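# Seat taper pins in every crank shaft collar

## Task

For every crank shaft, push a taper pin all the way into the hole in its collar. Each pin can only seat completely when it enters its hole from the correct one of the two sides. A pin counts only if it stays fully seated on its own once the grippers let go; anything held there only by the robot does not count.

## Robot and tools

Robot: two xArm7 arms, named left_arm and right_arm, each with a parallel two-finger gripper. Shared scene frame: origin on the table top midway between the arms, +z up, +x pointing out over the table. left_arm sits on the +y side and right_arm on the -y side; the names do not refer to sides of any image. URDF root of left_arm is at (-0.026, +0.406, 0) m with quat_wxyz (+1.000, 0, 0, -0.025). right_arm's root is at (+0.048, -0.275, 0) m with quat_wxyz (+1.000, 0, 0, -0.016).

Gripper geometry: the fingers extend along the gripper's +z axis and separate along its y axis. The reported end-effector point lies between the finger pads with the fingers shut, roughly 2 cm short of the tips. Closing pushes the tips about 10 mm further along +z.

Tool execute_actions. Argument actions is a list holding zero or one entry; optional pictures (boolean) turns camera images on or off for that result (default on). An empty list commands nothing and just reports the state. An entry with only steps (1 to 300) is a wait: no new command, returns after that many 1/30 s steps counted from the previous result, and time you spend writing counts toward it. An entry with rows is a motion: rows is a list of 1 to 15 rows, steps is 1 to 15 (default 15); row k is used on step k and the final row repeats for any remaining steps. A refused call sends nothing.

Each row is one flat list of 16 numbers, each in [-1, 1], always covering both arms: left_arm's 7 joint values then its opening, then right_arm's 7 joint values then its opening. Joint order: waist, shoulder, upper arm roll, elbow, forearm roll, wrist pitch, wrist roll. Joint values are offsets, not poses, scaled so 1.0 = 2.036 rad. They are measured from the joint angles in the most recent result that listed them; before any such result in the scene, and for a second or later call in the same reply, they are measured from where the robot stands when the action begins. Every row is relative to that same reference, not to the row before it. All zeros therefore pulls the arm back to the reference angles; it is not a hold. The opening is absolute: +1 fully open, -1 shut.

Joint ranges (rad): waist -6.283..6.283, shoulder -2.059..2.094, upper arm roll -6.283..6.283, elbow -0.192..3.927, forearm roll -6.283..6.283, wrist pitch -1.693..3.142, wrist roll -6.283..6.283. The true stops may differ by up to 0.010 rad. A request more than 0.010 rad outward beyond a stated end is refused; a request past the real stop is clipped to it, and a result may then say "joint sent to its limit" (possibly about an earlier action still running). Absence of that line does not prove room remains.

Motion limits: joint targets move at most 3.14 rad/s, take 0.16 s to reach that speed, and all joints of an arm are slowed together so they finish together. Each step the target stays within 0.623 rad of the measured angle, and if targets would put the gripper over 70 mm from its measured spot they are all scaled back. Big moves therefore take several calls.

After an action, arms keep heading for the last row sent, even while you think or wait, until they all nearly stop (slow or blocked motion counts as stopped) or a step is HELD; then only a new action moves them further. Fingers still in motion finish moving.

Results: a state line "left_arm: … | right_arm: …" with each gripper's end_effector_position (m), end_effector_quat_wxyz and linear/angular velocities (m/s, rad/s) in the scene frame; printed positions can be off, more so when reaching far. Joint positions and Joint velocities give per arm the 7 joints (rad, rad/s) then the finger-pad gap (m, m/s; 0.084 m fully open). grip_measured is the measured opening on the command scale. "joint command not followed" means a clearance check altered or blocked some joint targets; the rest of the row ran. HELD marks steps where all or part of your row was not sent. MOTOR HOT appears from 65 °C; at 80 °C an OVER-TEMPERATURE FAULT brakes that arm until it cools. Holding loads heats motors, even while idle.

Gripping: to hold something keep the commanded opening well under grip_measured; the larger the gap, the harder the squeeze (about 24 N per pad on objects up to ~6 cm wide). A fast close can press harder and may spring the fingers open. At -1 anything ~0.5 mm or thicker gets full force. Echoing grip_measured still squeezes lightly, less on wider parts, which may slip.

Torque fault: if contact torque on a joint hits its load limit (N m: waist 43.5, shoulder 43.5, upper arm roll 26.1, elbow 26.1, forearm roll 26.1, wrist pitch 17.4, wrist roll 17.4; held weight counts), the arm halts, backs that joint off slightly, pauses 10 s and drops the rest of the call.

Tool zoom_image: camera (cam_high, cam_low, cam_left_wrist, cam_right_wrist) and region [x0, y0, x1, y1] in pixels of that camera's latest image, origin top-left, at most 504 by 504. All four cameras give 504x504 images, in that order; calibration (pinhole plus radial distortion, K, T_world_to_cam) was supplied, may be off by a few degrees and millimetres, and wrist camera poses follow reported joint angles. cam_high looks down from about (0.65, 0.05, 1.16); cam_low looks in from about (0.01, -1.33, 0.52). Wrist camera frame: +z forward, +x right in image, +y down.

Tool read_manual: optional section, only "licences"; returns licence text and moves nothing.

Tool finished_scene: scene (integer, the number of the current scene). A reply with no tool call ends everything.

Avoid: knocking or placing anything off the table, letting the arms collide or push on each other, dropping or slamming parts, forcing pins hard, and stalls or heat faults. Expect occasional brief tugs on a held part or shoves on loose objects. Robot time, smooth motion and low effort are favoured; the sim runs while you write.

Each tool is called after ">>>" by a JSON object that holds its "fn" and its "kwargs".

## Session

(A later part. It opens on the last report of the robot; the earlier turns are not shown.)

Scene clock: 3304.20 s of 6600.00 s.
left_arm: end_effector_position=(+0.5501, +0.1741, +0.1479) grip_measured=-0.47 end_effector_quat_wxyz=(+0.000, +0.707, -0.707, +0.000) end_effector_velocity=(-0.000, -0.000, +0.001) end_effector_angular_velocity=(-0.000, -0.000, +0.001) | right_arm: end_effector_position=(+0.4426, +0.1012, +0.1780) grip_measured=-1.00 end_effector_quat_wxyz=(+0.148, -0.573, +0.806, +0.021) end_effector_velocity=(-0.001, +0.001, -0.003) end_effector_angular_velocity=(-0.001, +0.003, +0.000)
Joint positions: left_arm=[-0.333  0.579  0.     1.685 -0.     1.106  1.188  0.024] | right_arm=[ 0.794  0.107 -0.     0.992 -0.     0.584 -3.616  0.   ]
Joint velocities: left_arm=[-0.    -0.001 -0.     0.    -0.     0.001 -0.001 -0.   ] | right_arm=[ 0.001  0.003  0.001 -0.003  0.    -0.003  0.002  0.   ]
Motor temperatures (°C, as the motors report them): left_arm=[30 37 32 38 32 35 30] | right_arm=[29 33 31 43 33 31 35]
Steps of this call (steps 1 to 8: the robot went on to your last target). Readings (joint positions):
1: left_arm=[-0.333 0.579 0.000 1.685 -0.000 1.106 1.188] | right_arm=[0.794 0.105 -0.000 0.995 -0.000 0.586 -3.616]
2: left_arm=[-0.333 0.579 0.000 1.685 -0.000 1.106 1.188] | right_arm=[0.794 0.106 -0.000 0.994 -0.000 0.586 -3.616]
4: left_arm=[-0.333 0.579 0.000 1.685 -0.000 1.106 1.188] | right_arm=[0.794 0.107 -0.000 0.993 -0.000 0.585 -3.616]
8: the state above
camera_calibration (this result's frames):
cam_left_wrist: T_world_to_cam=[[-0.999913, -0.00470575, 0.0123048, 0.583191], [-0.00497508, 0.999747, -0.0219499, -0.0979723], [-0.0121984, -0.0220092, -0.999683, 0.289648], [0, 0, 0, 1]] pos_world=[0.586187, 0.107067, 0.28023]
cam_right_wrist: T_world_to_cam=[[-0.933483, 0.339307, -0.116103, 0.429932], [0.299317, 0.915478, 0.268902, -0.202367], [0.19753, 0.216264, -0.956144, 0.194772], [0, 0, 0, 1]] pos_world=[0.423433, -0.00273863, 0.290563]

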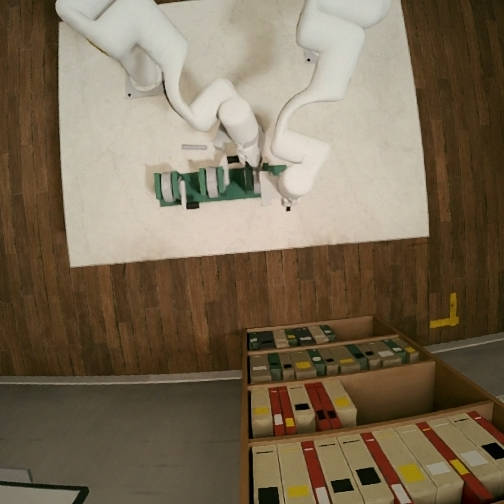

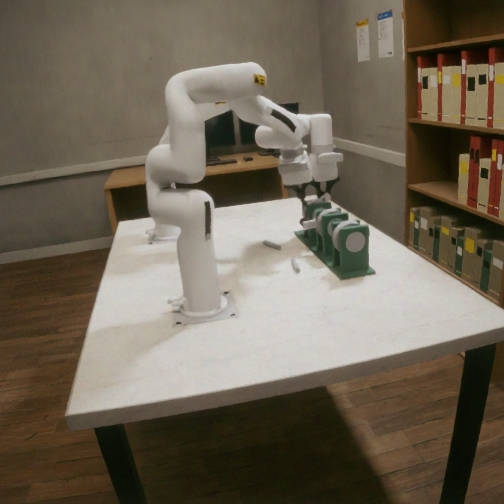

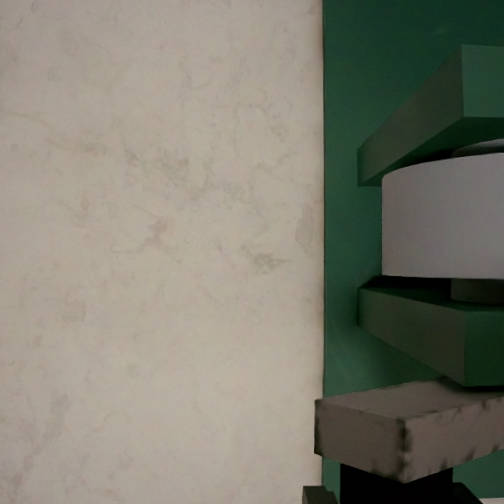

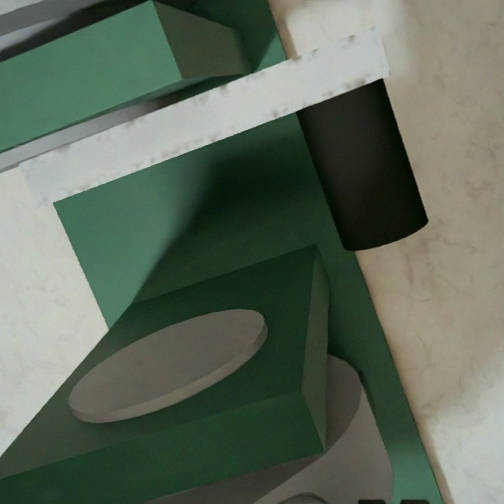

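>>> {"fn": "execute_actions", "kwargs": {"actions": [{"rows": [[0,0,0,0,0,0,0,-0.9, 0.0078,-0.0048,0,-0.0088,0,-0.0035,0,-1],[0,0,0,0,0,0,0,-0.9, 0.0078,-0.0048,0,-0.0088,0,-0.0035,0,-1],[0,0,0,0,0,0,0,-0.9, 0.0078,-0.0048,0,-0.0088,0,-0.0035,0,-1],[0,0,0,0,0,0,0,-0.9, 0.0078,-0.0048,0,-0.0088,0,-0.0035,0.25,-1],[0,0,0,0,0,0,0,-0.9, 0.0078,-0.0048,0,-0.0088,0,-0.0035,0.5,-1],[0,0,0,0,0,0,0,-0.9, 0.0078,-0.0048,0,-0.0088,0,-0.0035,0.7716,-1]], "steps": 15}], "pictures": false}}

>>> {"fn": "execute_actions", "kwargs": {"actions": [{"steps": 25}]}}

Scene clock: 3345.97 s of 6600.00 s.
left_arm: end_effector_position=(+0.5502, +0.1740, +0.1480) grip_measured=-0.47 end_effector_quat_wxyz=(-0.000, +0.707, -0.707, +0.000) end_effector_velocity=(+0.001, -0.000, +0.001) end_effector_angular_velocity=(-0.001, -0.002, -0.000) | right_arm: end_effector_position=(+0.4336, +0.1043, +0.1761) grip_measured=-1.00 end_effector_quat_wxyz=(+0.130, -0.255, +0.955, +0.074) end_effector_velocity=(-0.002, +0.001, -0.001) end_effector_angular_velocity=(+0.629, +0.621, -2.855)
Joint positions: left_arm=[-0.333  0.579  0.     1.685 -0.     1.106  1.188  0.024] | right_arm=[ 0.809  0.098 -0.     0.974 -0.     0.577 -2.885  0.   ]
Joint velocities: left_arm=[-0.    -0.001 -0.     0.001  0.    -0.001 -0.     0.   ] | right_arm=[ 0.002  0.001  0.002 -0.001 -0.    -0.     2.993  0.   ]
Motor temperatures (°C, as the motors report them): left_arm=[30 37 33 38 32 35 30] | right_arm=[29 33 31 43 33 31 35]
Steps of this call (steps 1 to 15: the robot went on to your last target; steps 16 to 90: nothing new was sent; then 38.27 s passed at rest; steps 91 to 105: all 15 steps of this action). Readings (joint positions):
91: left_arm=[-0.333 0.579 0.000 1.685 -0.000 1.106 1.188] | right_arm=[0.794 0.108 -0.000 0.991 -0.000 0.583 -3.616]
92: left_arm=[-0.333 0.579 0.000 1.685 -0.000 1.106 1.188] | right_arm=[0.797 0.106 -0.002 0.988 -0.000 0.582 -3.616]
94: left_arm=[-0.333 0.579 0.000 1.685 -0.000 1.106 1.188] | right_arm=[0.804 0.101 -0.001 0.980 -0.000 0.579 -3.615]
98: left_arm=[-0.333 0.579 0.000 1.685 -0.000 1.106 1.188] | right_arm=[0.809 0.098 0.000 0.975 -0.000 0.577 -3.508]
105: the state above

Scene clock: 3346.80 s of 6600.00 s.
left_arm: end_effector_position=(+0.5501, +0.1741, +0.1479) grip_measured=-0.47 end_effector_quat_wxyz=(+0.000, +0.707, -0.707, +0.000) end_effector_velocity=(+0.000, +0.000, +0.001) end_effector_angular_velocity=(+0.000, -0.001, -0.000) | right_arm: end_effector_position=(+0.4335, +0.1044, +0.1761) grip_measured=-1.00 end_effector_quat_wxyz=(+0.089, +0.157, +0.976, +0.120) end_effector_velocity=(-0.001, +0.000, -0.001) end_effector_angular_velocity=(+0.000, +0.001, -0.002)
Joint positions: left_arm=[-0.333  0.579  0.     1.685 -0.     1.106  1.188  0.024] | right_arm=[ 0.809  0.098 -0.     0.974 -0.     0.577 -2.046  0.   ]
Joint velocities: left_arm=[ 0.    -0.    -0.     0.001  0.001  0.001  0.     0.   ] | right_arm=[ 0.     0.001  0.001 -0.001 -0.    -0.001  0.004  0.   ]
Motor temperatures (°C, as the motors report them): left_arm=[30 37 33 38 32 35 30] | right_arm=[29 33 31 43 33 31 35]
Steps of this call (steps 1 to 25: the robot went on to your last target). Readings (joint positions):
1: left_arm=[-0.333 0.579 0.000 1.685 -0.000 1.106 1.188] | right_arm=[0.809 0.098 -0.000 0.974 -0.000 0.577 -2.785]
2: left_arm=[-0.333 0.579 0.000 1.685 -0.000 1.106 1.188] | right_arm=[0.809 0.098 -0.000 0.974 -0.000 0.577 -2.684]
4: left_arm=[-0.333 0.579 0.000 1.685 -0.000 1.106 1.188] | right_arm=[0.809 0.098 -0.000 0.974 -0.000 0.577 -2.483]
8: left_arm=[-0.333 0.579 0.000 1.685 -0.000 1.106 1.188] | right_arm=[0.809 0.098 -0.000 0.974 -0.000 0.577 -2.169]
25: the state above
camera_calibration (this result's frames):
cam_left_wrist: T_world_to_cam=[[-0.999915, -0.00465018, 0.0121812, 0.583216], [-0.00491785, 0.999745, -0.0220372, -0.0979356], [-0.0120756, -0.0220952, -0.999683, 0.289657], [0, 0, 0, 1]] pos_world=[0.586183, 0.107023, 0.280302]
cam_right_wrist: T_world_to_cam=[[0.281345, 0.917291, 0.28182, -0.236906], [0.933725, -0.329433, 0.140113, -0.324386], [0.221365, 0.223722, -0.949182, 0.181723], [0, 0, 0, 1]] pos_world=[0.329313, 0.0697923, 0.284704]

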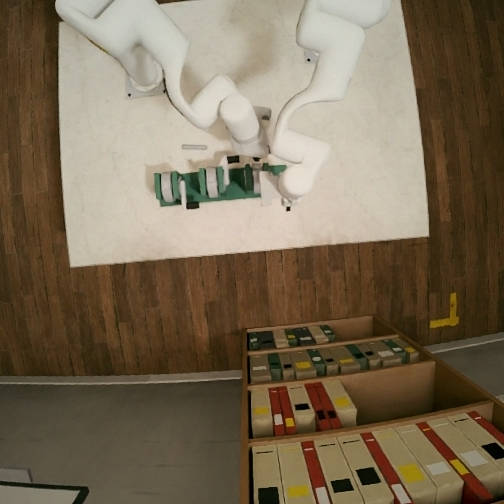

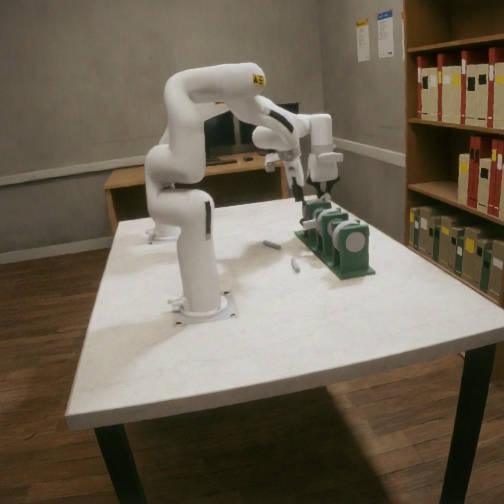

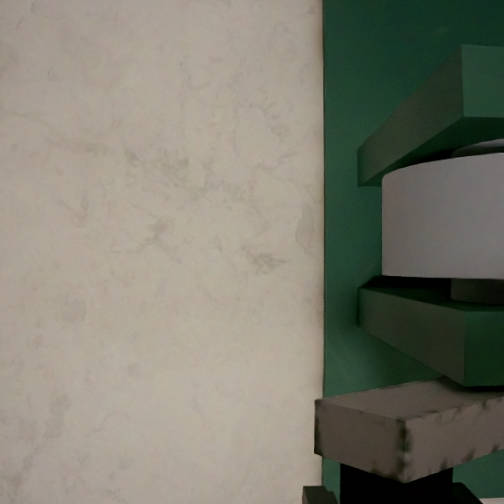

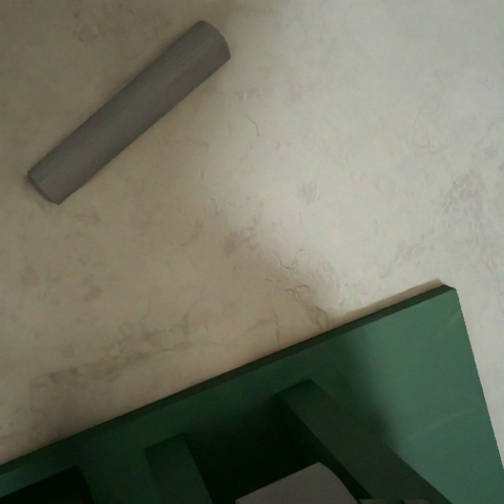

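>>> {"fn": "execute_actions", "kwargs": {"actions": [{"rows": [[0,0,0,0,0,0,0,-0.9, -0.002,0.006,0,0.002,0,-0.004,0,-1],[0,0,0,0,0,0,0,-0.9, -0.004,0.013,0,0.0045,0,-0.0085,0,-1],[0,0,0,0,0,0,0,-0.9, -0.006,0.019,0,0.0067,0,-0.0127,0,-1],[0,0,0,0,0,0,0,-0.9, -0.006,0.019,0,0.0067,0,-0.0127,0,-1],[0,0,0,0,0,0,0,-0.9, -0.007,0.0225,0,0.008,0,-0.015,0,-1],[0,0,0,0,0,0,0,-0.9, -0.007,0.0225,0,0.008,0,-0.015,0,-1],[0,0,0,0,0,0,0,-0.9, -0.008,0.0258,0,0.009,0,-0.017,0,-1],[0,0,0,0,0,0,0,-0.9, -0.008,0.0258,0,0.009,0,-0.017,0,-1],[0,0,0,0,0,0,0,-0.9, -0.009,0.0285,0,0.01,0,-0.0187,0,-1],[0,0,0,0,0,0,0,-0.9, -0.009,0.0285,0,0.01,0,-0.0187,0,-1],[0,0,0,0,0,0,0,-0.9, -0.0097,0.0309,0,0.0107,0,-0.0203,0,-1]], "steps": 15}], "pictures": false}}

>>> {"fn": "execute_actions", "kwargs": {"actions": [{"steps": 8}]}}

Scene clock: 3357.93 s of 6600.00 s.
left_arm: end_effector_position=(+0.5502, +0.1741, +0.1478) grip_measured=-0.47 end_effector_quat_wxyz=(-0.000, +0.707, -0.707, +0.000) end_effector_velocity=(+0.001, -0.000, +0.001) end_effector_angular_velocity=(-0.001, -0.002, -0.000) | right_arm: end_effector_position=(+0.4459, +0.1072, +0.1623) grip_measured=-1.00 end_effector_quat_wxyz=(+0.090, +0.163, +0.975, +0.122) end_effector_velocity=(+0.004, +0.002, -0.002) end_effector_angular_velocity=(+0.005, -0.004, -0.005)
Joint positions: left_arm=[-0.333  0.579  0.     1.685 -0.     1.106  1.188  0.024] | right_arm=[ 0.793  0.151  0.004  0.996  0.     0.541 -2.045  0.   ]
Joint velocities: left_arm=[ 0.    -0.001  0.     0.001  0.    -0.     0.    -0.   ] | right_arm=[-0.005  0.014  0.002  0.008  0.001 -0.013  0.001  0.   ]
Motor temperatures (°C, as the motors report them): left_arm=[30 37 33 38 32 35 30] | right_arm=[29 33 31 42 33 31 35]
Steps of this call (steps 1 to 15: the robot went on to your last target; steps 16 to 90: nothing new was sent; then 7.63 s passed at rest; steps 91 to 105: all 15 steps of this action). Readings (joint positions):
91: left_arm=[-0.333 0.579 0.000 1.685 -0.000 1.106 1.188] | right_arm=[0.809 0.098 -0.000 0.974 -0.000 0.576 -2.046]
92: left_arm=[-0.333 0.579 0.000 1.685 -0.000 1.106 1.188] | right_arm=[0.808 0.101 -0.000 0.976 -0.000 0.574 -2.046]
94: left_arm=[-0.333 0.579 0.000 1.685 -0.000 1.106 1.188] | right_arm=[0.804 0.115 0.000 0.982 -0.000 0.564 -2.046]
98: left_arm=[-0.333 0.579 0.000 1.685 -0.000 1.106 1.188] | right_arm=[0.796 0.140 -0.001 0.988 -0.000 0.549 -2.046]
105: the state above

Scene clock: 3358.20 s of 6600.00 s.
left_arm: end_effector_position=(+0.5503, +0.1741, +0.1477) grip_measured=-0.47 end_effector_quat_wxyz=(-0.000, +0.707, -0.707, +0.000) end_effector_velocity=(+0.000, +0.000, -0.001) end_effector_angular_velocity=(+0.001, +0.001, +0.001) | right_arm: end_effector_position=(+0.4467, +0.1069, +0.1622) grip_measured=-1.00 end_effector_quat_wxyz=(+0.091, +0.163, +0.975, +0.122) end_effector_velocity=(+0.002, -0.002, +0.000) end_effector_angular_velocity=(+0.001, -0.002, -0.002)
Joint positions: left_arm=[-0.333  0.58   0.     1.685 -0.     1.105  1.188  0.023] | right_arm=[ 0.792  0.151  0.003  0.996  0.     0.539 -2.046  0.   ]
Joint velocities: left_arm=[ 0.     0.003 -0.     0.     0.    -0.001 -0.001 -0.   ] | right_arm=[-0.002 -0.001 -0.002 -0.002 -0.    -0.003 -0.002  0.   ]
Motor temperatures (°C, as the motors report them): left_arm=[30 37 33 38 32 35 30] | right_arm=[29 33 31 42 33 31 35]
Steps of this call (steps 1 to 8: the robot went on to your last target). Readings (joint positions):
1: left_arm=[-0.333 0.579 0.000 1.685 -0.000 1.106 1.188] | right_arm=[0.793 0.151 0.004 0.996 0.000 0.541 -2.045]
2: left_arm=[-0.333 0.579 0.000 1.685 -0.000 1.106 1.188] | right_arm=[0.793 0.152 0.004 0.996 0.000 0.541 -2.045]
4: left_arm=[-0.333 0.579 0.000 1.685 -0.000 1.106 1.188] | right_arm=[0.792 0.152 0.004 0.996 0.000 0.540 -2.045]
8: the state above
camera_calibration (this result's frames):
cam_left_wrist: T_world_to_cam=[[-0.999916, -0.00480274, 0.0120333, 0.583398], [-0.00506686, 0.999745, -0.022016, -0.0979218], [-0.0119244, -0.0220751, -0.999685, 0.289315], [0, 0, 0, 1]] pos_world=[0.586303, 0.107085, 0.280048]
cam_right_wrist: T_world_to_cam=[[0.293417, 0.911875, 0.287037, -0.244623], [0.928455, -0.343355, 0.141696, -0.330356], [0.227765, 0.224925, -0.947382, 0.161728], [0, 0, 0, 1]] pos_world=[0.341661, 0.0732597, 0.270244]

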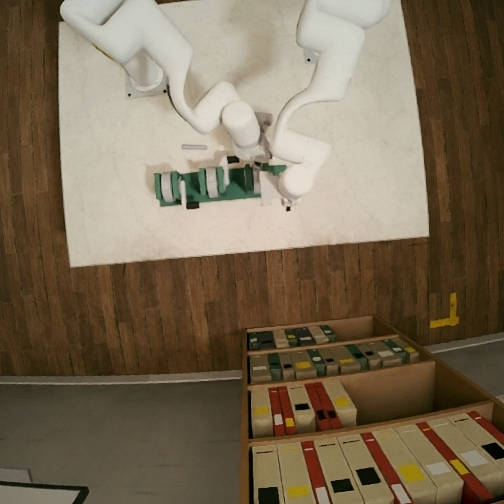

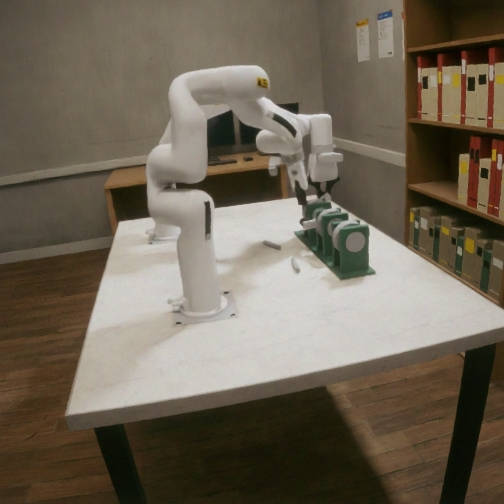

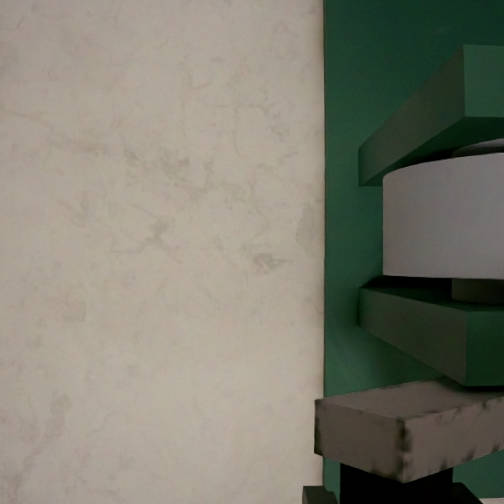

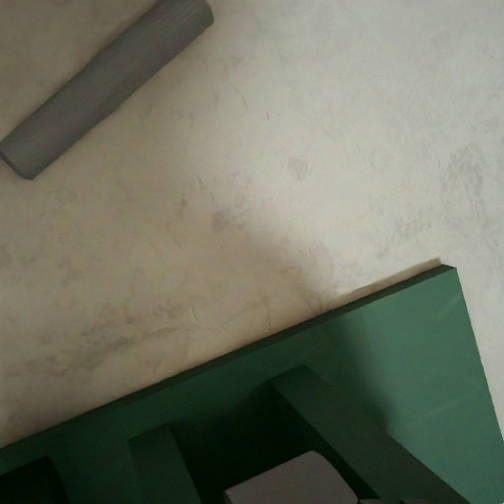

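>>> {"fn": "zoom_image", "kwargs": {"camera": "cam_high", "region": [210, 120, 310, 220]}}

Region (210, 120, 310, 220) of cam_high's 504x504 image, scaled by 5.040, with more detail than that image has.

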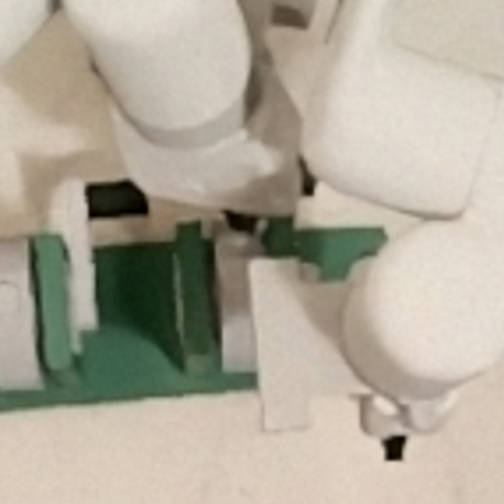

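>>> {"fn": "execute_actions", "kwargs": {"actions": [{"rows": [[0,0,0,0,0,0,0,-0.9, -0.002,0.006,-0.002,0.001,0,-0.002,0,-1],[0,0,0,0,0,0,0,-0.9, -0.002,0.006,-0.002,0.001,0,-0.002,0,-1],[0,0,0,0,0,0,0,-0.9, -0.003,0.009,-0.003,0.0015,0,-0.003,0,-1],[0,0,0,0,0,0,0,-0.9, -0.003,0.009,-0.003,0.0015,0,-0.003,0,-1],[0,0,0,0,0,0,0,-0.9, -0.003,0.009,-0.003,0.0015,0,-0.003,0,-1],[0,0,0,0,0,0,0,-0.9, -0.004,0.012,-0.004,0.002,0,-0.004,0,-1],[0,0,0,0,0,0,0,-0.9, -0.004,0.012,-0.004,0.002,0,-0.004,0,-1],[0,0,0,0,0,0,0,-0.9, -0.004,0.012,-0.004,0.002,0,-0.004,0,-1],[0,0,0,0,0,0,0,-0.9, -0.005,0.015,-0.005,0.0025,0,-0.005,0,-1]], "steps": 15}], "pictures": false}}

Scene clock: 3369.67 s of 6600.00 s.
left_arm: end_effector_position=(+0.5503, +0.1741, +0.1478) grip_measured=-0.47 end_effector_quat_wxyz=(-0.000, +0.707, -0.707, +0.000) end_effector_velocity=(-0.000, +0.000, -0.001) end_effector_angular_velocity=(+0.000, +0.001, +0.001) | right_arm: end_effector_position=(+0.4482, +0.1064, +0.1616) grip_measured=-1.00 end_effector_quat_wxyz=(+0.090, +0.165, +0.975, +0.121) end_effector_velocity=(-0.000, -0.000, -0.000) end_effector_angular_velocity=(-0.001, -0.000, +0.002)
Joint positions: left_arm=[-0.333  0.579  0.     1.685 -0.     1.105  1.188  0.023] | right_arm=[ 0.787  0.156  0.006  1.001  0.     0.543 -2.046  0.   ]
Joint velocities: left_arm=[ 0.     0.001  0.    -0.    -0.     0.    -0.001  0.   ] | right_arm=[-0.001  0.     0.001 -0.001 -0.001 -0.001 -0.001  0.   ]
Motor temperatures (°C, as the motors report them): left_arm=[30 37 33 38 32 35 30] | right_arm=[29 32 32 42 33 33 35]
Steps of this call (steps 1 to 15: the robot went on to your last target; steps 16 to 90: nothing new was sent; then 7.97 s passed at rest; steps 91 to 105: all 15 steps of this action). Readings (joint positions):
91: left_arm=[-0.333 0.579 0.000 1.685 -0.000 1.106 1.188] | right_arm=[0.790 0.151 0.004 0.996 -0.000 0.539 -2.046]
92: left_arm=[-0.333 0.579 0.000 1.685 -0.000 1.105 1.188] | right_arm=[0.789 0.152 0.004 0.997 -0.000 0.539 -2.046]
94: left_arm=[-0.333 0.579 0.000 1.685 -0.000 1.105 1.188] | right_arm=[0.789 0.153 0.005 0.998 0.000 0.540 -2.046]
98: left_arm=[-0.333 0.579 0.000 1.685 -0.000 1.105 1.188] | right_arm=[0.788 0.155 0.005 0.999 0.001 0.541 -2.045]
105: the state above

>>> {"fn": "execute_actions", "kwargs": {"actions": [{"rows": [[0,0,0,0,0,0,0,-0.9, -0.0025,0.0125,-0.0064,0,0,-0.007,0,-1],[0,0,0,0,0,0,0,-0.9, -0.0025,0.0125,-0.0064,0,0,-0.007,0,-1],[0,0,0,0,0,0,0,-0.9, -0.003,0.015,-0.007,0,0,-0.0075,0,-1],[0,0,0,0,0,0,0,-0.9, -0.003,0.015,-0.007,0,0,-0.0075,0,-1],[0,0,0,0,0,0,0,-0.9, -0.003,0.015,-0.007,0,0,-0.0075,0,-1],[0,0,0,0,0,0,0,-0.9, -0.004,0.018,-0.008,0,0,-0.008,0,-1],[0,0,0,0,0,0,0,-0.9, -0.004,0.018,-0.008,0,0,-0.008,0,-1],[0,0,0,0,0,0,0,-0.9, -0.004,0.018,-0.008,0,0,-0.008,0,-1],[0,0,0,0,0,0,0,-0.9, -0.0045,0.021,-0.009,0,0,-0.009,0,-1],[0,0,0,0,0,0,0,-0.9, -0.0045,0.021,-0.009,0,0,-0.009,0,-1],[0,0,0,0,0,0,0,-0.9, -0.0045,0.021,-0.009,0,0,-0.009,0,-1],[0,0,0,0,0,0,0,-0.9, -0.005,0.0245,-0.01,0,0,-0.01,0,-1]], "steps": 15}], "pictures": false}}

Scene clock: 3391.80 s of 6600.00 s.
left_arm: end_effector_position=(+0.5503, +0.1741, +0.1478) grip_measured=-0.47 end_effector_quat_wxyz=(-0.000, +0.707, -0.707, +0.000) end_effector_velocity=(+0.000, -0.000, +0.001) end_effector_angular_velocity=(-0.000, -0.001, -0.000) | right_arm: end_effector_position=(+0.4522, +0.1096, +0.1899) grip_measured=-1.00 end_effector_quat_wxyz=(+0.105, +0.165, +0.971, +0.141) end_effector_velocity=(+0.001, -0.001, -0.000) end_effector_angular_velocity=(-0.000, +0.000, -0.003)
Joint positions: left_arm=[-0.333  0.579  0.     1.685 -0.     1.105  1.188  0.024] | right_arm=[ 0.786  0.106  0.006  1.002  0.001  0.543 -2.045  0.   ]
Joint velocities: left_arm=[ 0.    -0.    -0.     0.001  0.    -0.001  0.    -0.   ] | right_arm=[-0.001 -0.    -0.001 -0.001  0.    -0.001  0.     0.   ]
Motor temperatures (°C, as the motors report them): left_arm=[30 37 33 38 32 35 30] | right_arm=[30 32 33 42 33 35 35]
TORQUE FAULT: the external load on joint 2 (shoulder) of the right arm reached its load limit, and that arm stopped for 10 seconds. A torque fault stops only its own arm. That arm's remaining commands of this call were not run. Joint 2 (shoulder) of that arm moved back by up to 3 degrees. That arm holds there, with its grip as last carried out, and accepts commands again: back off and push less far. That arm stops again, at the same cost, whenever a joint's load reaches its limit.
The stop of the right arm began at step 101 of this call (marked STOPPED below). From that step on that arm followed nothing that you had sent. 5 of its steps, steps kept back included, did not run and will not run. Nothing is kept back now, and the robot has no last target.
Steps of this call (steps 1 to 15: the robot went on to your last target; steps 16 to 90: nothing new was sent; then 8.77 s passed at rest; steps 91 to 105: all 15 steps of this action; steps 106 to 401: the stop continued). Readings (joint positions):
91: left_arm=[-0.333 0.579 0.000 1.685 -0.000 1.105 1.188] | right_arm=[0.787 0.156 0.006 1.001 0.000 0.542 -2.046]
92: left_arm=[-0.333 0.579 0.000 1.685 -0.000 1.105 1.188] | right_arm=[0.787 0.155 0.006 1.001 0.000 0.542 -2.046]
94: left_arm=[-0.333 0.579 0.000 1.685 -0.000 1.105 1.188] | right_arm=[0.787 0.156 0.006 1.001 0.000 0.542 -2.046]
98: left_arm=[-0.333 0.580 0.000 1.685 -0.000 1.105 1.188] | right_arm=[0.786 0.157 0.006 1.002 0.001 0.543 -2.045]
101: left_arm=[-0.333 0.579 0.000 1.685 -0.000 1.105 1.188] | right_arm=[0.786 0.154 0.008 1.002 0.000 0.546 -2.046] STOPPED (the right arm)
401: the state above

>>> {"fn": "execute_actions", "kwargs": {"actions": [{"rows": [[0,0,0,0,0,0,0,-0.9, 0.002,-0.02,-0.003,0.015,0,0.035,0,-1],[0.001,0.007,0,0.004,0,-0.003,0.001,-0.9, 0.004,-0.04,-0.003,0.03,0,0.07,0,-1],[0.002,0.014,0,0.008,0,-0.006,0.002,-0.9, 0.006,-0.055,-0.003,0.045,0,0.11,0,-1],[0.0025,0.0214,0,0.0121,0,-0.0087,0.0025,-0.9, 0.007,-0.059,-0.003,0.0604,0,0.1454,0,-1],[0.0025,0.0214,0,0.0121,0,-0.0087,0.0025,-0.9, 0.007,-0.059,-0.003,0.0604,0,0.1454,0,-1],[0.003,0.027,0,0.013,0,-0.014,0.003,-0.9, 0.007,-0.059,-0.003,0.0604,0,0.1454,0,-1],[0.0033,0.032,0,0.013,0,-0.019,0.0033,-0.9, 0.007,-0.059,-0.003,0.0604,0,0.1454,0,-1],[0.0036,0.0371,0,0.0126,0,-0.024,0.0036,-0.9, 0.007,-0.059,-0.003,0.0604,0,0.1454,0,-1],[0.0036,0.0371,0,0.0126,0,-0.024,0.0036,-0.9, 0.007,-0.059,-0.003,0.0604,0,0.1454,0,-1],[0.0036,0.0405,0,0.01,0,-0.03,0.0036,-0.9, 0.007,-0.059,-0.003,0.0604,0,0.1454,0,-1],[0.0036,0.0439,0,0.0066,0,-0.0368,0.0036,-0.9, 0.007,-0.059,-0.003,0.0604,0,0.1454,0,-1]], "steps": 15}], "pictures": false}}

>>> {"fn": "execute_actions", "kwargs": {"actions": [{"steps": 10}]}}

Scene clock: 3512.30 s of 6600.00 s.
left_arm: end_effector_position=(+0.5632, +0.1742, +0.1053) grip_measured=-0.47 end_effector_quat_wxyz=(-0.001, +0.707, -0.707, +0.002) end_effector_velocity=(+0.001, -0.001, -0.040) end_effector_angular_velocity=(-0.001, +0.001, -0.002) | right_arm: end_effector_position=(+0.4356, +0.0998, +0.2674) grip_measured=-1.00 end_effector_quat_wxyz=(+0.088, +0.161, +0.976, +0.120) end_effector_velocity=(-0.005, -0.004, +0.007) end_effector_angular_velocity=(-0.017, +0.018, +0.003)
Joint positions: left_arm=[-0.325  0.667  0.001  1.702 -0.     1.032  1.195  0.023] | right_arm=[ 0.8   -0.011 -0.     1.121  0.001  0.834 -2.045  0.   ]
Joint velocities: left_arm=[ 0.     0.052 -0.001 -0.035 -0.    -0.086  0.002  0.   ] | right_arm=[ 0.001 -0.009  0.001  0.019  0.001  0.054 -0.002  0.   ]
Motor temperatures (°C, as the motors report them): left_arm=[30 37 33 38 32 35 30] | right_arm=[29 33 31 43 33 32 35]
Steps of this call (steps 1 to 90: nothing new was sent; then 117.00 s passed at rest; steps 91 to 105: all 15 steps of this action). Readings (joint positions):
91: left_arm=[-0.333 0.579 0.000 1.685 -0.000 1.105 1.188] | right_arm=[0.786 0.106 0.006 1.003 0.001 0.543 -2.045]
92: left_arm=[-0.333 0.580 0.000 1.686 -0.000 1.105 1.188] | right_arm=[0.786 0.103 0.006 1.004 0.001 0.550 -2.045]
94: left_arm=[-0.331 0.589 0.000 1.692 -0.000 1.102 1.190] | right_arm=[0.789 0.080 0.003 1.020 0.001 0.601 -2.045]
98: left_arm=[-0.327 0.626 0.000 1.708 -0.000 1.080 1.193] | right_arm=[0.797 0.005 0.001 1.103 0.001 0.766 -2.045]
105: the state above

Scene clock: 3512.63 s of 6600.00 s.
left_arm: end_effector_position=(+0.5632, +0.1741, +0.1035) grip_measured=-0.47 end_effector_quat_wxyz=(-0.001, +0.707, -0.707, +0.002) end_effector_velocity=(-0.000, -0.000, -0.001) end_effector_angular_velocity=(+0.000, +0.000, -0.001) | right_arm: end_effector_position=(+0.4356, +0.0999, +0.2700) grip_measured=-1.00 end_effector_quat_wxyz=(+0.089, +0.161, +0.975, +0.120) end_effector_velocity=(-0.001, +0.001, +0.001) end_effector_angular_velocity=(+0.000, -0.001, +0.002)
Joint positions: left_arm=[-0.325  0.668  0.     1.699 -0.     1.026  1.195  0.023] | right_arm=[ 0.8   -0.014 -0.     1.125  0.001  0.839 -2.045  0.   ]
Joint velocities: left_arm=[-0.     0.001 -0.    -0.001  0.    -0.002  0.001 -0.   ] | right_arm=[-0.    -0.002  0.002  0.002 -0.     0.003 -0.     0.   ]
Motor temperatures (°C, as the motors report them): left_arm=[30 37 33 38 32 35 30] | right_arm=[29 33 31 43 33 32 35]
Steps of this call (steps 1 to 10: the robot went on to your last target). Readings (joint positions):
1: left_arm=[-0.325 0.668 0.000 1.701 -0.000 1.029 1.195] | right_arm=[0.800 -0.012 -0.000 1.122 0.001 0.836 -2.045]
2: left_arm=[-0.325 0.668 0.000 1.700 -0.000 1.028 1.195] | right_arm=[0.800 -0.012 -0.000 1.123 0.001 0.837 -2.045]
4: left_arm=[-0.325 0.668 0.000 1.699 -0.000 1.027 1.195] | right_arm=[0.800 -0.013 -0.000 1.124 0.001 0.838 -2.045]
8: left_arm=[-0.325 0.668 0.000 1.699 -0.000 1.027 1.195] | right_arm=[0.800 -0.014 -0.000 1.125 0.001 0.838 -2.045]
10: the state above
camera_calibration (this result's frames):
cam_left_wrist: T_world_to_cam=[[-0.99995, -0.00496214, 0.00869474, 0.597225], [-0.00516254, 0.999718, -0.0231793, -0.0986242], [-0.00857727, -0.023223, -0.999694, 0.243625], [0, 0, 0, 1]] pos_world=[0.598775, 0.107218, 0.236071]
cam_right_wrist: T_world_to_cam=[[0.290382, 0.914203, 0.282684, -0.263713], [0.930504, -0.338688, 0.139476, -0.338518], [0.223251, 0.222537, -0.949018, 0.270577], [0, 0, 0, 1]] pos_world=[0.331163, 0.0662217, 0.378545]

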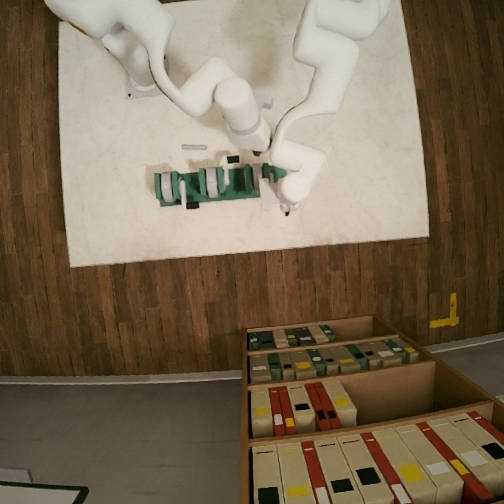

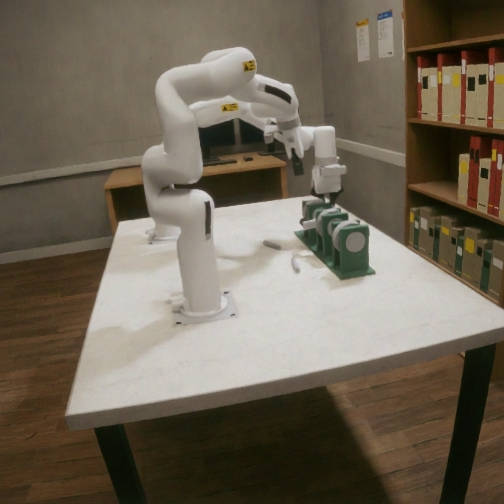

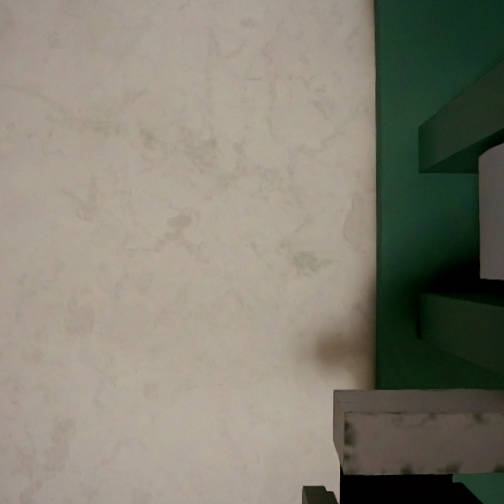

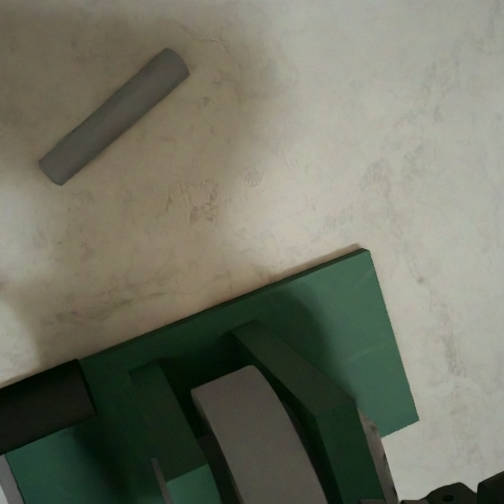

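>>> {"fn": "execute_actions", "kwargs": {"actions": [{"rows": [[0,0,0,0,0,0,0,-0.5, 0,0,0,0,0,0,0,-1],[0,0,0,0,0,0,0,-0.4, 0,0,0,0,0,0,0,-1],[0,0,0,0,0,0,0,-0.25, 0,0,0,0,0,0,0,-1],[0,0,0,0,0,0,0,0.0, 0,0,0,0,0,0,0,-1],[0,0,0,0,0,0,0,0.1, 0,0,0,0,0,0,0,-1],[0,0,0,0,0,0,0,0.1, 0,0,0,0,0,0,0,-1],[0,0,0,0,0,0,0,0.1, 0,0,0,0,0,0,0,-1],[0,-0.008,0,0.011,0,0.02,0,0.1, 0,0,0,0,0,0,0,-1],[0,-0.016,0,0.022,0,0.04,0,0.1, 0,0,0,0,0,0,0,-1],[0,-0.024,0,0.034,0,0.06,0,0.1, 0,0,0,0,0,0,0,-1],[0,-0.0311,0,0.045,0,0.0786,0,0.1, 0,0,0,0,0,0,0,-1]], "steps": 15}], "pictures": false}}

>>> {"fn": "execute_actions", "kwargs": {"actions": [{"steps": 8}]}}

Scene clock: 3522.03 s of 6600.00 s.
left_arm: end_effector_position=(+0.5650, +0.1729, +0.1649) grip_measured=+0.09 end_effector_quat_wxyz=(-0.002, +0.707, -0.707, +0.006) end_effector_velocity=(+0.029, -0.011, +0.224) end_effector_angular_velocity=(-0.067, -0.172, +0.000) | right_arm: end_effector_position=(+0.4357, +0.1000, +0.2701) grip_measured=-1.00 end_effector_quat_wxyz=(+0.089, +0.161, +0.975, +0.120) end_effector_velocity=(+0.000, -0.001, -0.002) end_effector_angular_velocity=(-0.003, +0.002, -0.001)
Joint positions: left_arm=[-0.325  0.61   0.     1.781 -0.     1.159  1.195  0.048] | right_arm=[ 0.8   -0.014 -0.     1.125  0.001  0.838 -2.045  0.   ]
Joint velocities: left_arm=[ 0.001 -0.213  0.001  0.263  0.     0.291  0.     0.   ] | right_arm=[-0.001  0.002  0.    -0.002 -0.001  0.     0.     0.   ]
Motor temperatures (°C, as the motors report them): left_arm=[30 37 33 37 32 35 30] | right_arm=[29 33 31 43 33 32 35]
Steps of this call (steps 1 to 15: the robot went on to your last target; steps 16 to 90: nothing new was sent; then 5.90 s passed at rest; steps 91 to 105: all 15 steps of this action). Readings (joint positions):
91: left_arm=[-0.325 0.669 0.000 1.699 -0.000 1.026 1.196] | right_arm=[0.800 -0.014 -0.000 1.125 0.001 0.839 -2.045]
92: left_arm=[-0.325 0.669 0.000 1.699 -0.000 1.026 1.196] | right_arm=[0.800 -0.014 -0.000 1.125 0.001 0.839 -2.045]
94: left_arm=[-0.326 0.669 -0.002 1.693 -0.001 1.032 1.196] | right_arm=[0.800 -0.014 -0.000 1.125 0.001 0.839 -2.045]
98: left_arm=[-0.326 0.671 -0.001 1.693 -0.001 1.032 1.196] | right_arm=[0.800 -0.014 -0.000 1.125 0.001 0.839 -2.045]
105: the state above

Scene clock: 3522.30 s of 6600.00 s.
left_arm: end_effector_position=(+0.5610, +0.1749, +0.1667) grip_measured=+0.09 end_effector_quat_wxyz=(+0.001, +0.707, -0.707, -0.003) end_effector_velocity=(+0.006, -0.002, +0.019) end_effector_angular_velocity=(-0.011, -0.028, -0.000) | right_arm: end_effector_position=(+0.4356, +0.1000, +0.2700) grip_measured=-1.00 end_effector_quat_wxyz=(+0.089, +0.161, +0.975, +0.120) end_effector_velocity=(+0.000, -0.001, -0.001) end_effector_angular_velocity=(-0.001, +0.001, -0.002)
Joint positions: left_arm=[-0.325  0.608  0.     1.788 -0.     1.186  1.195  0.048] | right_arm=[ 0.8   -0.014 -0.     1.125  0.001  0.839 -2.045  0.   ]
Joint velocities: left_arm=[ 0.    -0.015  0.     0.025  0.     0.009  0.001  0.   ] | right_arm=[-0.     0.    -0.001 -0.002 -0.    -0.     0.001  0.   ]
Motor temperatures (°C, as the motors report them): left_arm=[30 37 33 37 32 35 30] | right_arm=[29 33 31 43 33 32 35]
Steps of this call (steps 1 to 8: the robot went on to your last target). Readings (joint positions):
1: left_arm=[-0.325 0.605 0.000 1.787 -0.000 1.168 1.195] | right_arm=[0.800 -0.014 -0.000 1.125 0.001 0.838 -2.045]
2: left_arm=[-0.325 0.603 0.000 1.789 -0.000 1.173 1.195] | right_arm=[0.800 -0.014 -0.000 1.125 0.001 0.839 -2.045]
4: left_arm=[-0.325 0.605 0.000 1.788 -0.000 1.181 1.195] | right_arm=[0.800 -0.014 -0.000 1.125 0.001 0.839 -2.045]
8: the state above
camera_calibration (this result's frames):
cam_left_wrist: T_world_to_cam=[[-0.999827, -0.00496022, 0.0179441, 0.592935], [-0.00531062, 0.999795, -0.0195324, -0.0985046], [-0.0178435, -0.0196244, -0.999648, 0.311361], [0, 0, 0, 1]] pos_world=[0.597864, 0.107536, 0.298687]
cam_right_wrist: T_world_to_cam=[[0.290363, 0.914199, 0.282717, -0.263727], [0.930504, -0.33868, 0.139493, -0.338523], [0.223275, 0.222566, -0.949006, 0.270573], [0, 0, 0, 1]] pos_world=[0.331162, 0.0662279, 0.378557]

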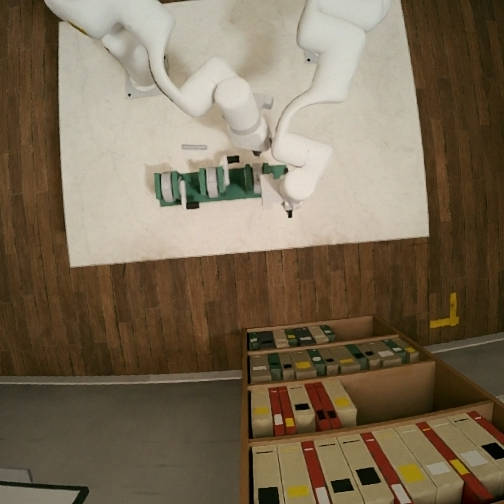

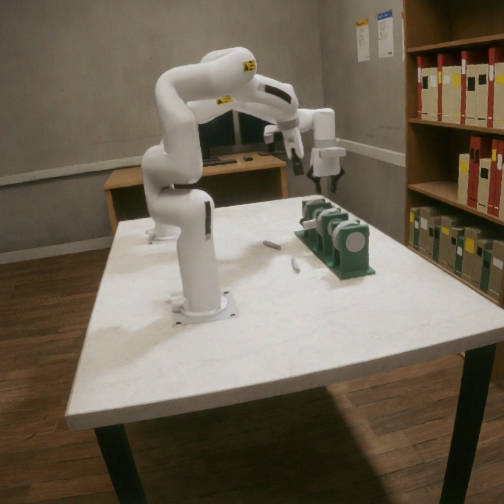

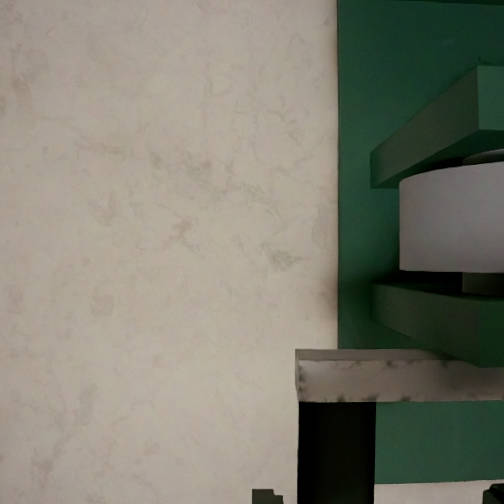

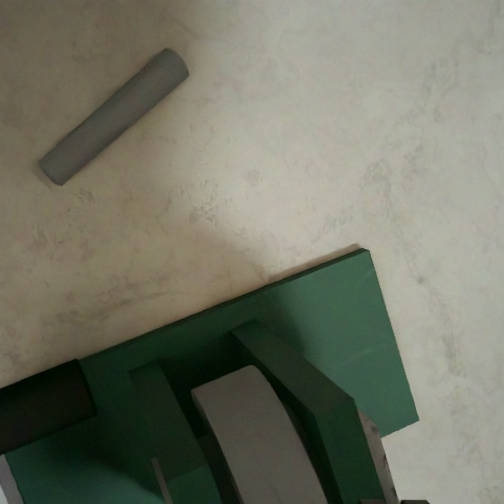

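>>> {"fn": "execute_actions", "kwargs": {"actions": [{"rows": [[0.03,-0.02,0,-0.01,0,0.005,0.03,0.1, -0.005,0.01,0,0.04,0,0.03,0.06,-0.5],[0.06,-0.05,0,-0.03,0,0.01,0.06,0.1, -0.01,0.03,0,0.08,0,0.06,0.12,0],[0.1,-0.08,0,-0.05,0,0.015,0.1,0.1, -0.014,0.055,0,0.12,0,0.09,0.2,0.1],[0.14,-0.11,0,-0.07,0,0.02,0.14,0.1, -0.018,0.08,0,0.155,0,0.115,0.28,0.1],[0.18,-0.14,0,-0.1,0,0.03,0.18,0.1, -0.022,0.105,0,0.185,0,0.135,0.36,0.1],[0.22,-0.15,0,-0.11,0,0.03,0.22,0.1, -0.026,0.13,0,0.21,0,0.155,0.44,0.1],[0.22,-0.15,0,-0.11,0,0.03,0.22,0.1, -0.03,0.155,0,0.228,0,0.17,0.52,0.1],[0.22,-0.15,0,-0.11,0,0.03,0.22,0.1, -0.033,0.18,0,0.24,0,0.18,0.577,0.1],[0.22,-0.15,0,-0.11,0,0.03,0.22,0.1, -0.033,0.205,0,0.2455,0,0.188,0.577,0.1]], "steps": 15}], "pictures": false}}

>>> {"fn": "execute_actions", "kwargs": {"actions": [{"steps": 25}]}}

Scene clock: 3537.40 s of 6600.00 s.
left_arm: end_effector_position=(+0.5613, +0.3704, +0.2300) grip_measured=+0.09 end_effector_quat_wxyz=(-0.004, +0.708, -0.706, +0.005) end_effector_velocity=(-0.090, +0.448, +0.119) end_effector_angular_velocity=(+0.005, -0.012, -0.004) | right_arm: end_effector_position=(+0.4918, +0.1046, +0.2330) grip_measured=+0.09 end_effector_quat_wxyz=(+0.004, +0.626, +0.780, +0.021) end_effector_velocity=(+0.035, -0.017, -0.223) end_effector_angular_velocity=(-0.333, +0.533, -2.191)
Joint positions: left_arm=[-0.012  0.391  0.002  1.633 -0.     1.229  1.507  0.048] | right_arm=[ 0.74   0.346 -0.001  1.569  0.001  1.181 -1.081  0.048]
Joint velocities: left_arm=[ 0.756 -0.496 -0.005 -0.386 -0.001  0.098  0.756  0.   ] | right_arm=[-0.07   0.691  0.01   0.5    0.001  0.43   2.132 -0.   ]
Motor temperatures (°C, as the motors report them): left_arm=[30 38 33 39 32 35 30] | right_arm=[29 33 31 43 33 32 35]
Steps of this call (steps 1 to 30: the robot went on to your last target; steps 31 to 90: nothing new was sent; then 11.60 s passed at rest; steps 91 to 105: all 15 steps of this action). Readings (joint positions):
91: left_arm=[-0.325 0.605 0.000 1.790 -0.000 1.187 1.196] | right_arm=[0.800 -0.014 -0.000 1.125 0.001 0.839 -2.045]
92: left_arm=[-0.320 0.602 -0.002 1.788 -0.000 1.187 1.203] | right_arm=[0.800 -0.013 0.000 1.129 0.001 0.842 -2.038]
94: left_arm=[-0.287 0.576 -0.008 1.766 -0.001 1.194 1.242] | right_arm=[0.796 -0.002 0.001 1.160 0.001 0.868 -1.987]
98: left_arm=[-0.186 0.504 0.002 1.721 -0.000 1.206 1.334] | right_arm=[0.776 0.076 0.000 1.332 0.001 0.989 -1.704]
105: the state above

Scene clock: 3538.23 s of 6600.00 s.
left_arm: end_effector_position=(+0.5392, +0.4471, +0.2501) grip_measured=+0.09 end_effector_quat_wxyz=(-0.005, +0.707, -0.707, +0.005) end_effector_velocity=(-0.000, +0.002, +0.001) end_effector_angular_velocity=(+0.001, -0.001, +0.004) | right_arm: end_effector_position=(+0.4971, +0.1046, +0.2200) grip_measured=+0.09 end_effector_quat_wxyz=(-0.000, +0.707, +0.708, +0.000) end_effector_velocity=(+0.000, -0.000, +0.000) end_effector_angular_velocity=(+0.000, -0.000, -0.001)
Joint positions: left_arm=[ 0.122  0.303  0.     1.564 -0.     1.247  1.643  0.048] | right_arm=[ 0.733  0.403 -0.     1.625  0.001  1.221 -0.871  0.048]
Joint velocities: left_arm=[ 0.002 -0.001  0.001 -0.     0.001 -0.    -0.001 -0.   ] | right_arm=[-0.    -0.    -0.001 -0.     0.    -0.001  0.     0.   ]
Motor temperatures (°C, as the motors report them): left_arm=[30 38 33 39 32 35 30] | right_arm=[29 33 31 43 33 32 35]
Steps of this call (steps 1 to 25: the robot went on to your last target). Readings (joint positions):
1: left_arm=[0.013 0.375 0.001 1.620 -0.000 1.232 1.533] | right_arm=[0.738 0.365 -0.001 1.584 0.001 1.194 -1.018]
2: left_arm=[0.039 0.358 0.001 1.607 -0.000 1.236 1.558] | right_arm=[0.736 0.379 -0.000 1.596 0.001 1.203 -0.971]
4: left_arm=[0.085 0.328 0.003 1.584 -0.000 1.242 1.602] | right_arm=[0.735 0.392 -0.000 1.611 0.001 1.213 -0.917]
8: left_arm=[0.116 0.307 0.002 1.569 -0.000 1.246 1.634] | right_arm=[0.734 0.398 0.000 1.623 0.001 1.219 -0.881]
25: the state above
camera_calibration (this result's frames):
cam_left_wrist: T_world_to_cam=[[-0.999988, -0.00456558, -0.00181311, 0.575779], [-0.00452665, 0.999771, -0.020925, -0.369175], [0.00190823, -0.0209165, -0.999779, 0.389598], [0, 0, 0, 1]] pos_world=[0.573358, 0.379868, 0.382831]
cam_right_wrist: T_world_to_cam=[[0.999804, 0.0000255313, 0.0198142, -0.470913], [-0.0000704542, -0.999988, 0.00484356, 0.174248], [0.0198141, -0.004844, -0.999792, 0.344503], [0, 0, 0, 1]] pos_world=[0.464007, 0.175926, 0.352918]

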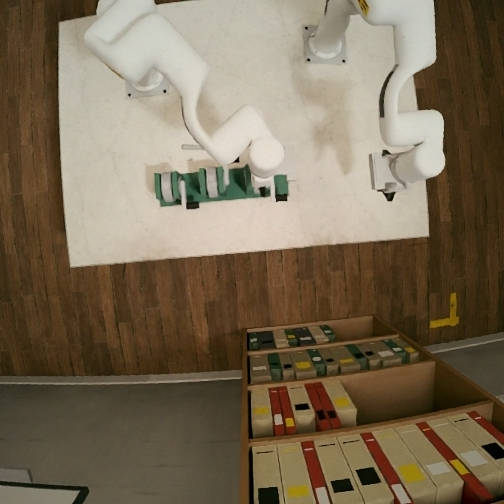

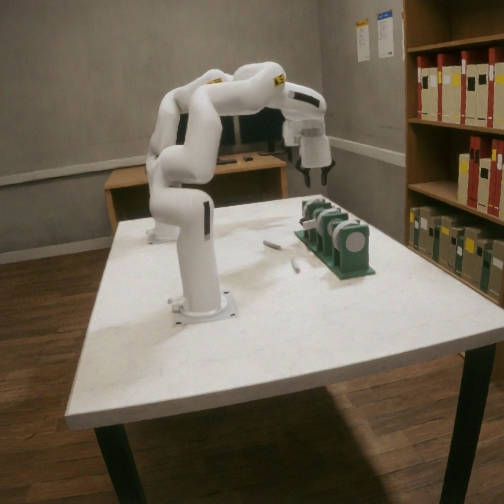

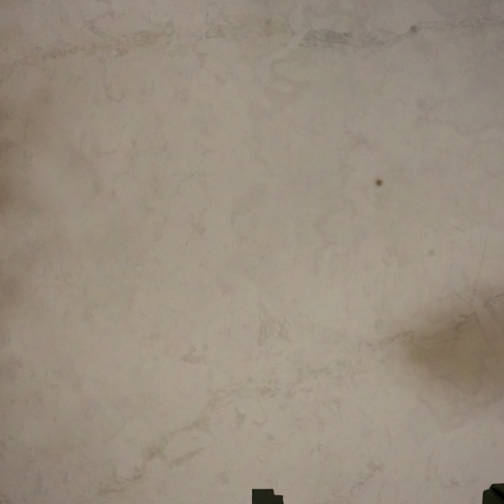

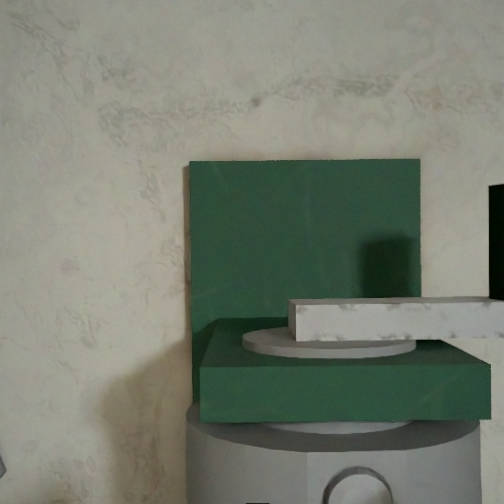

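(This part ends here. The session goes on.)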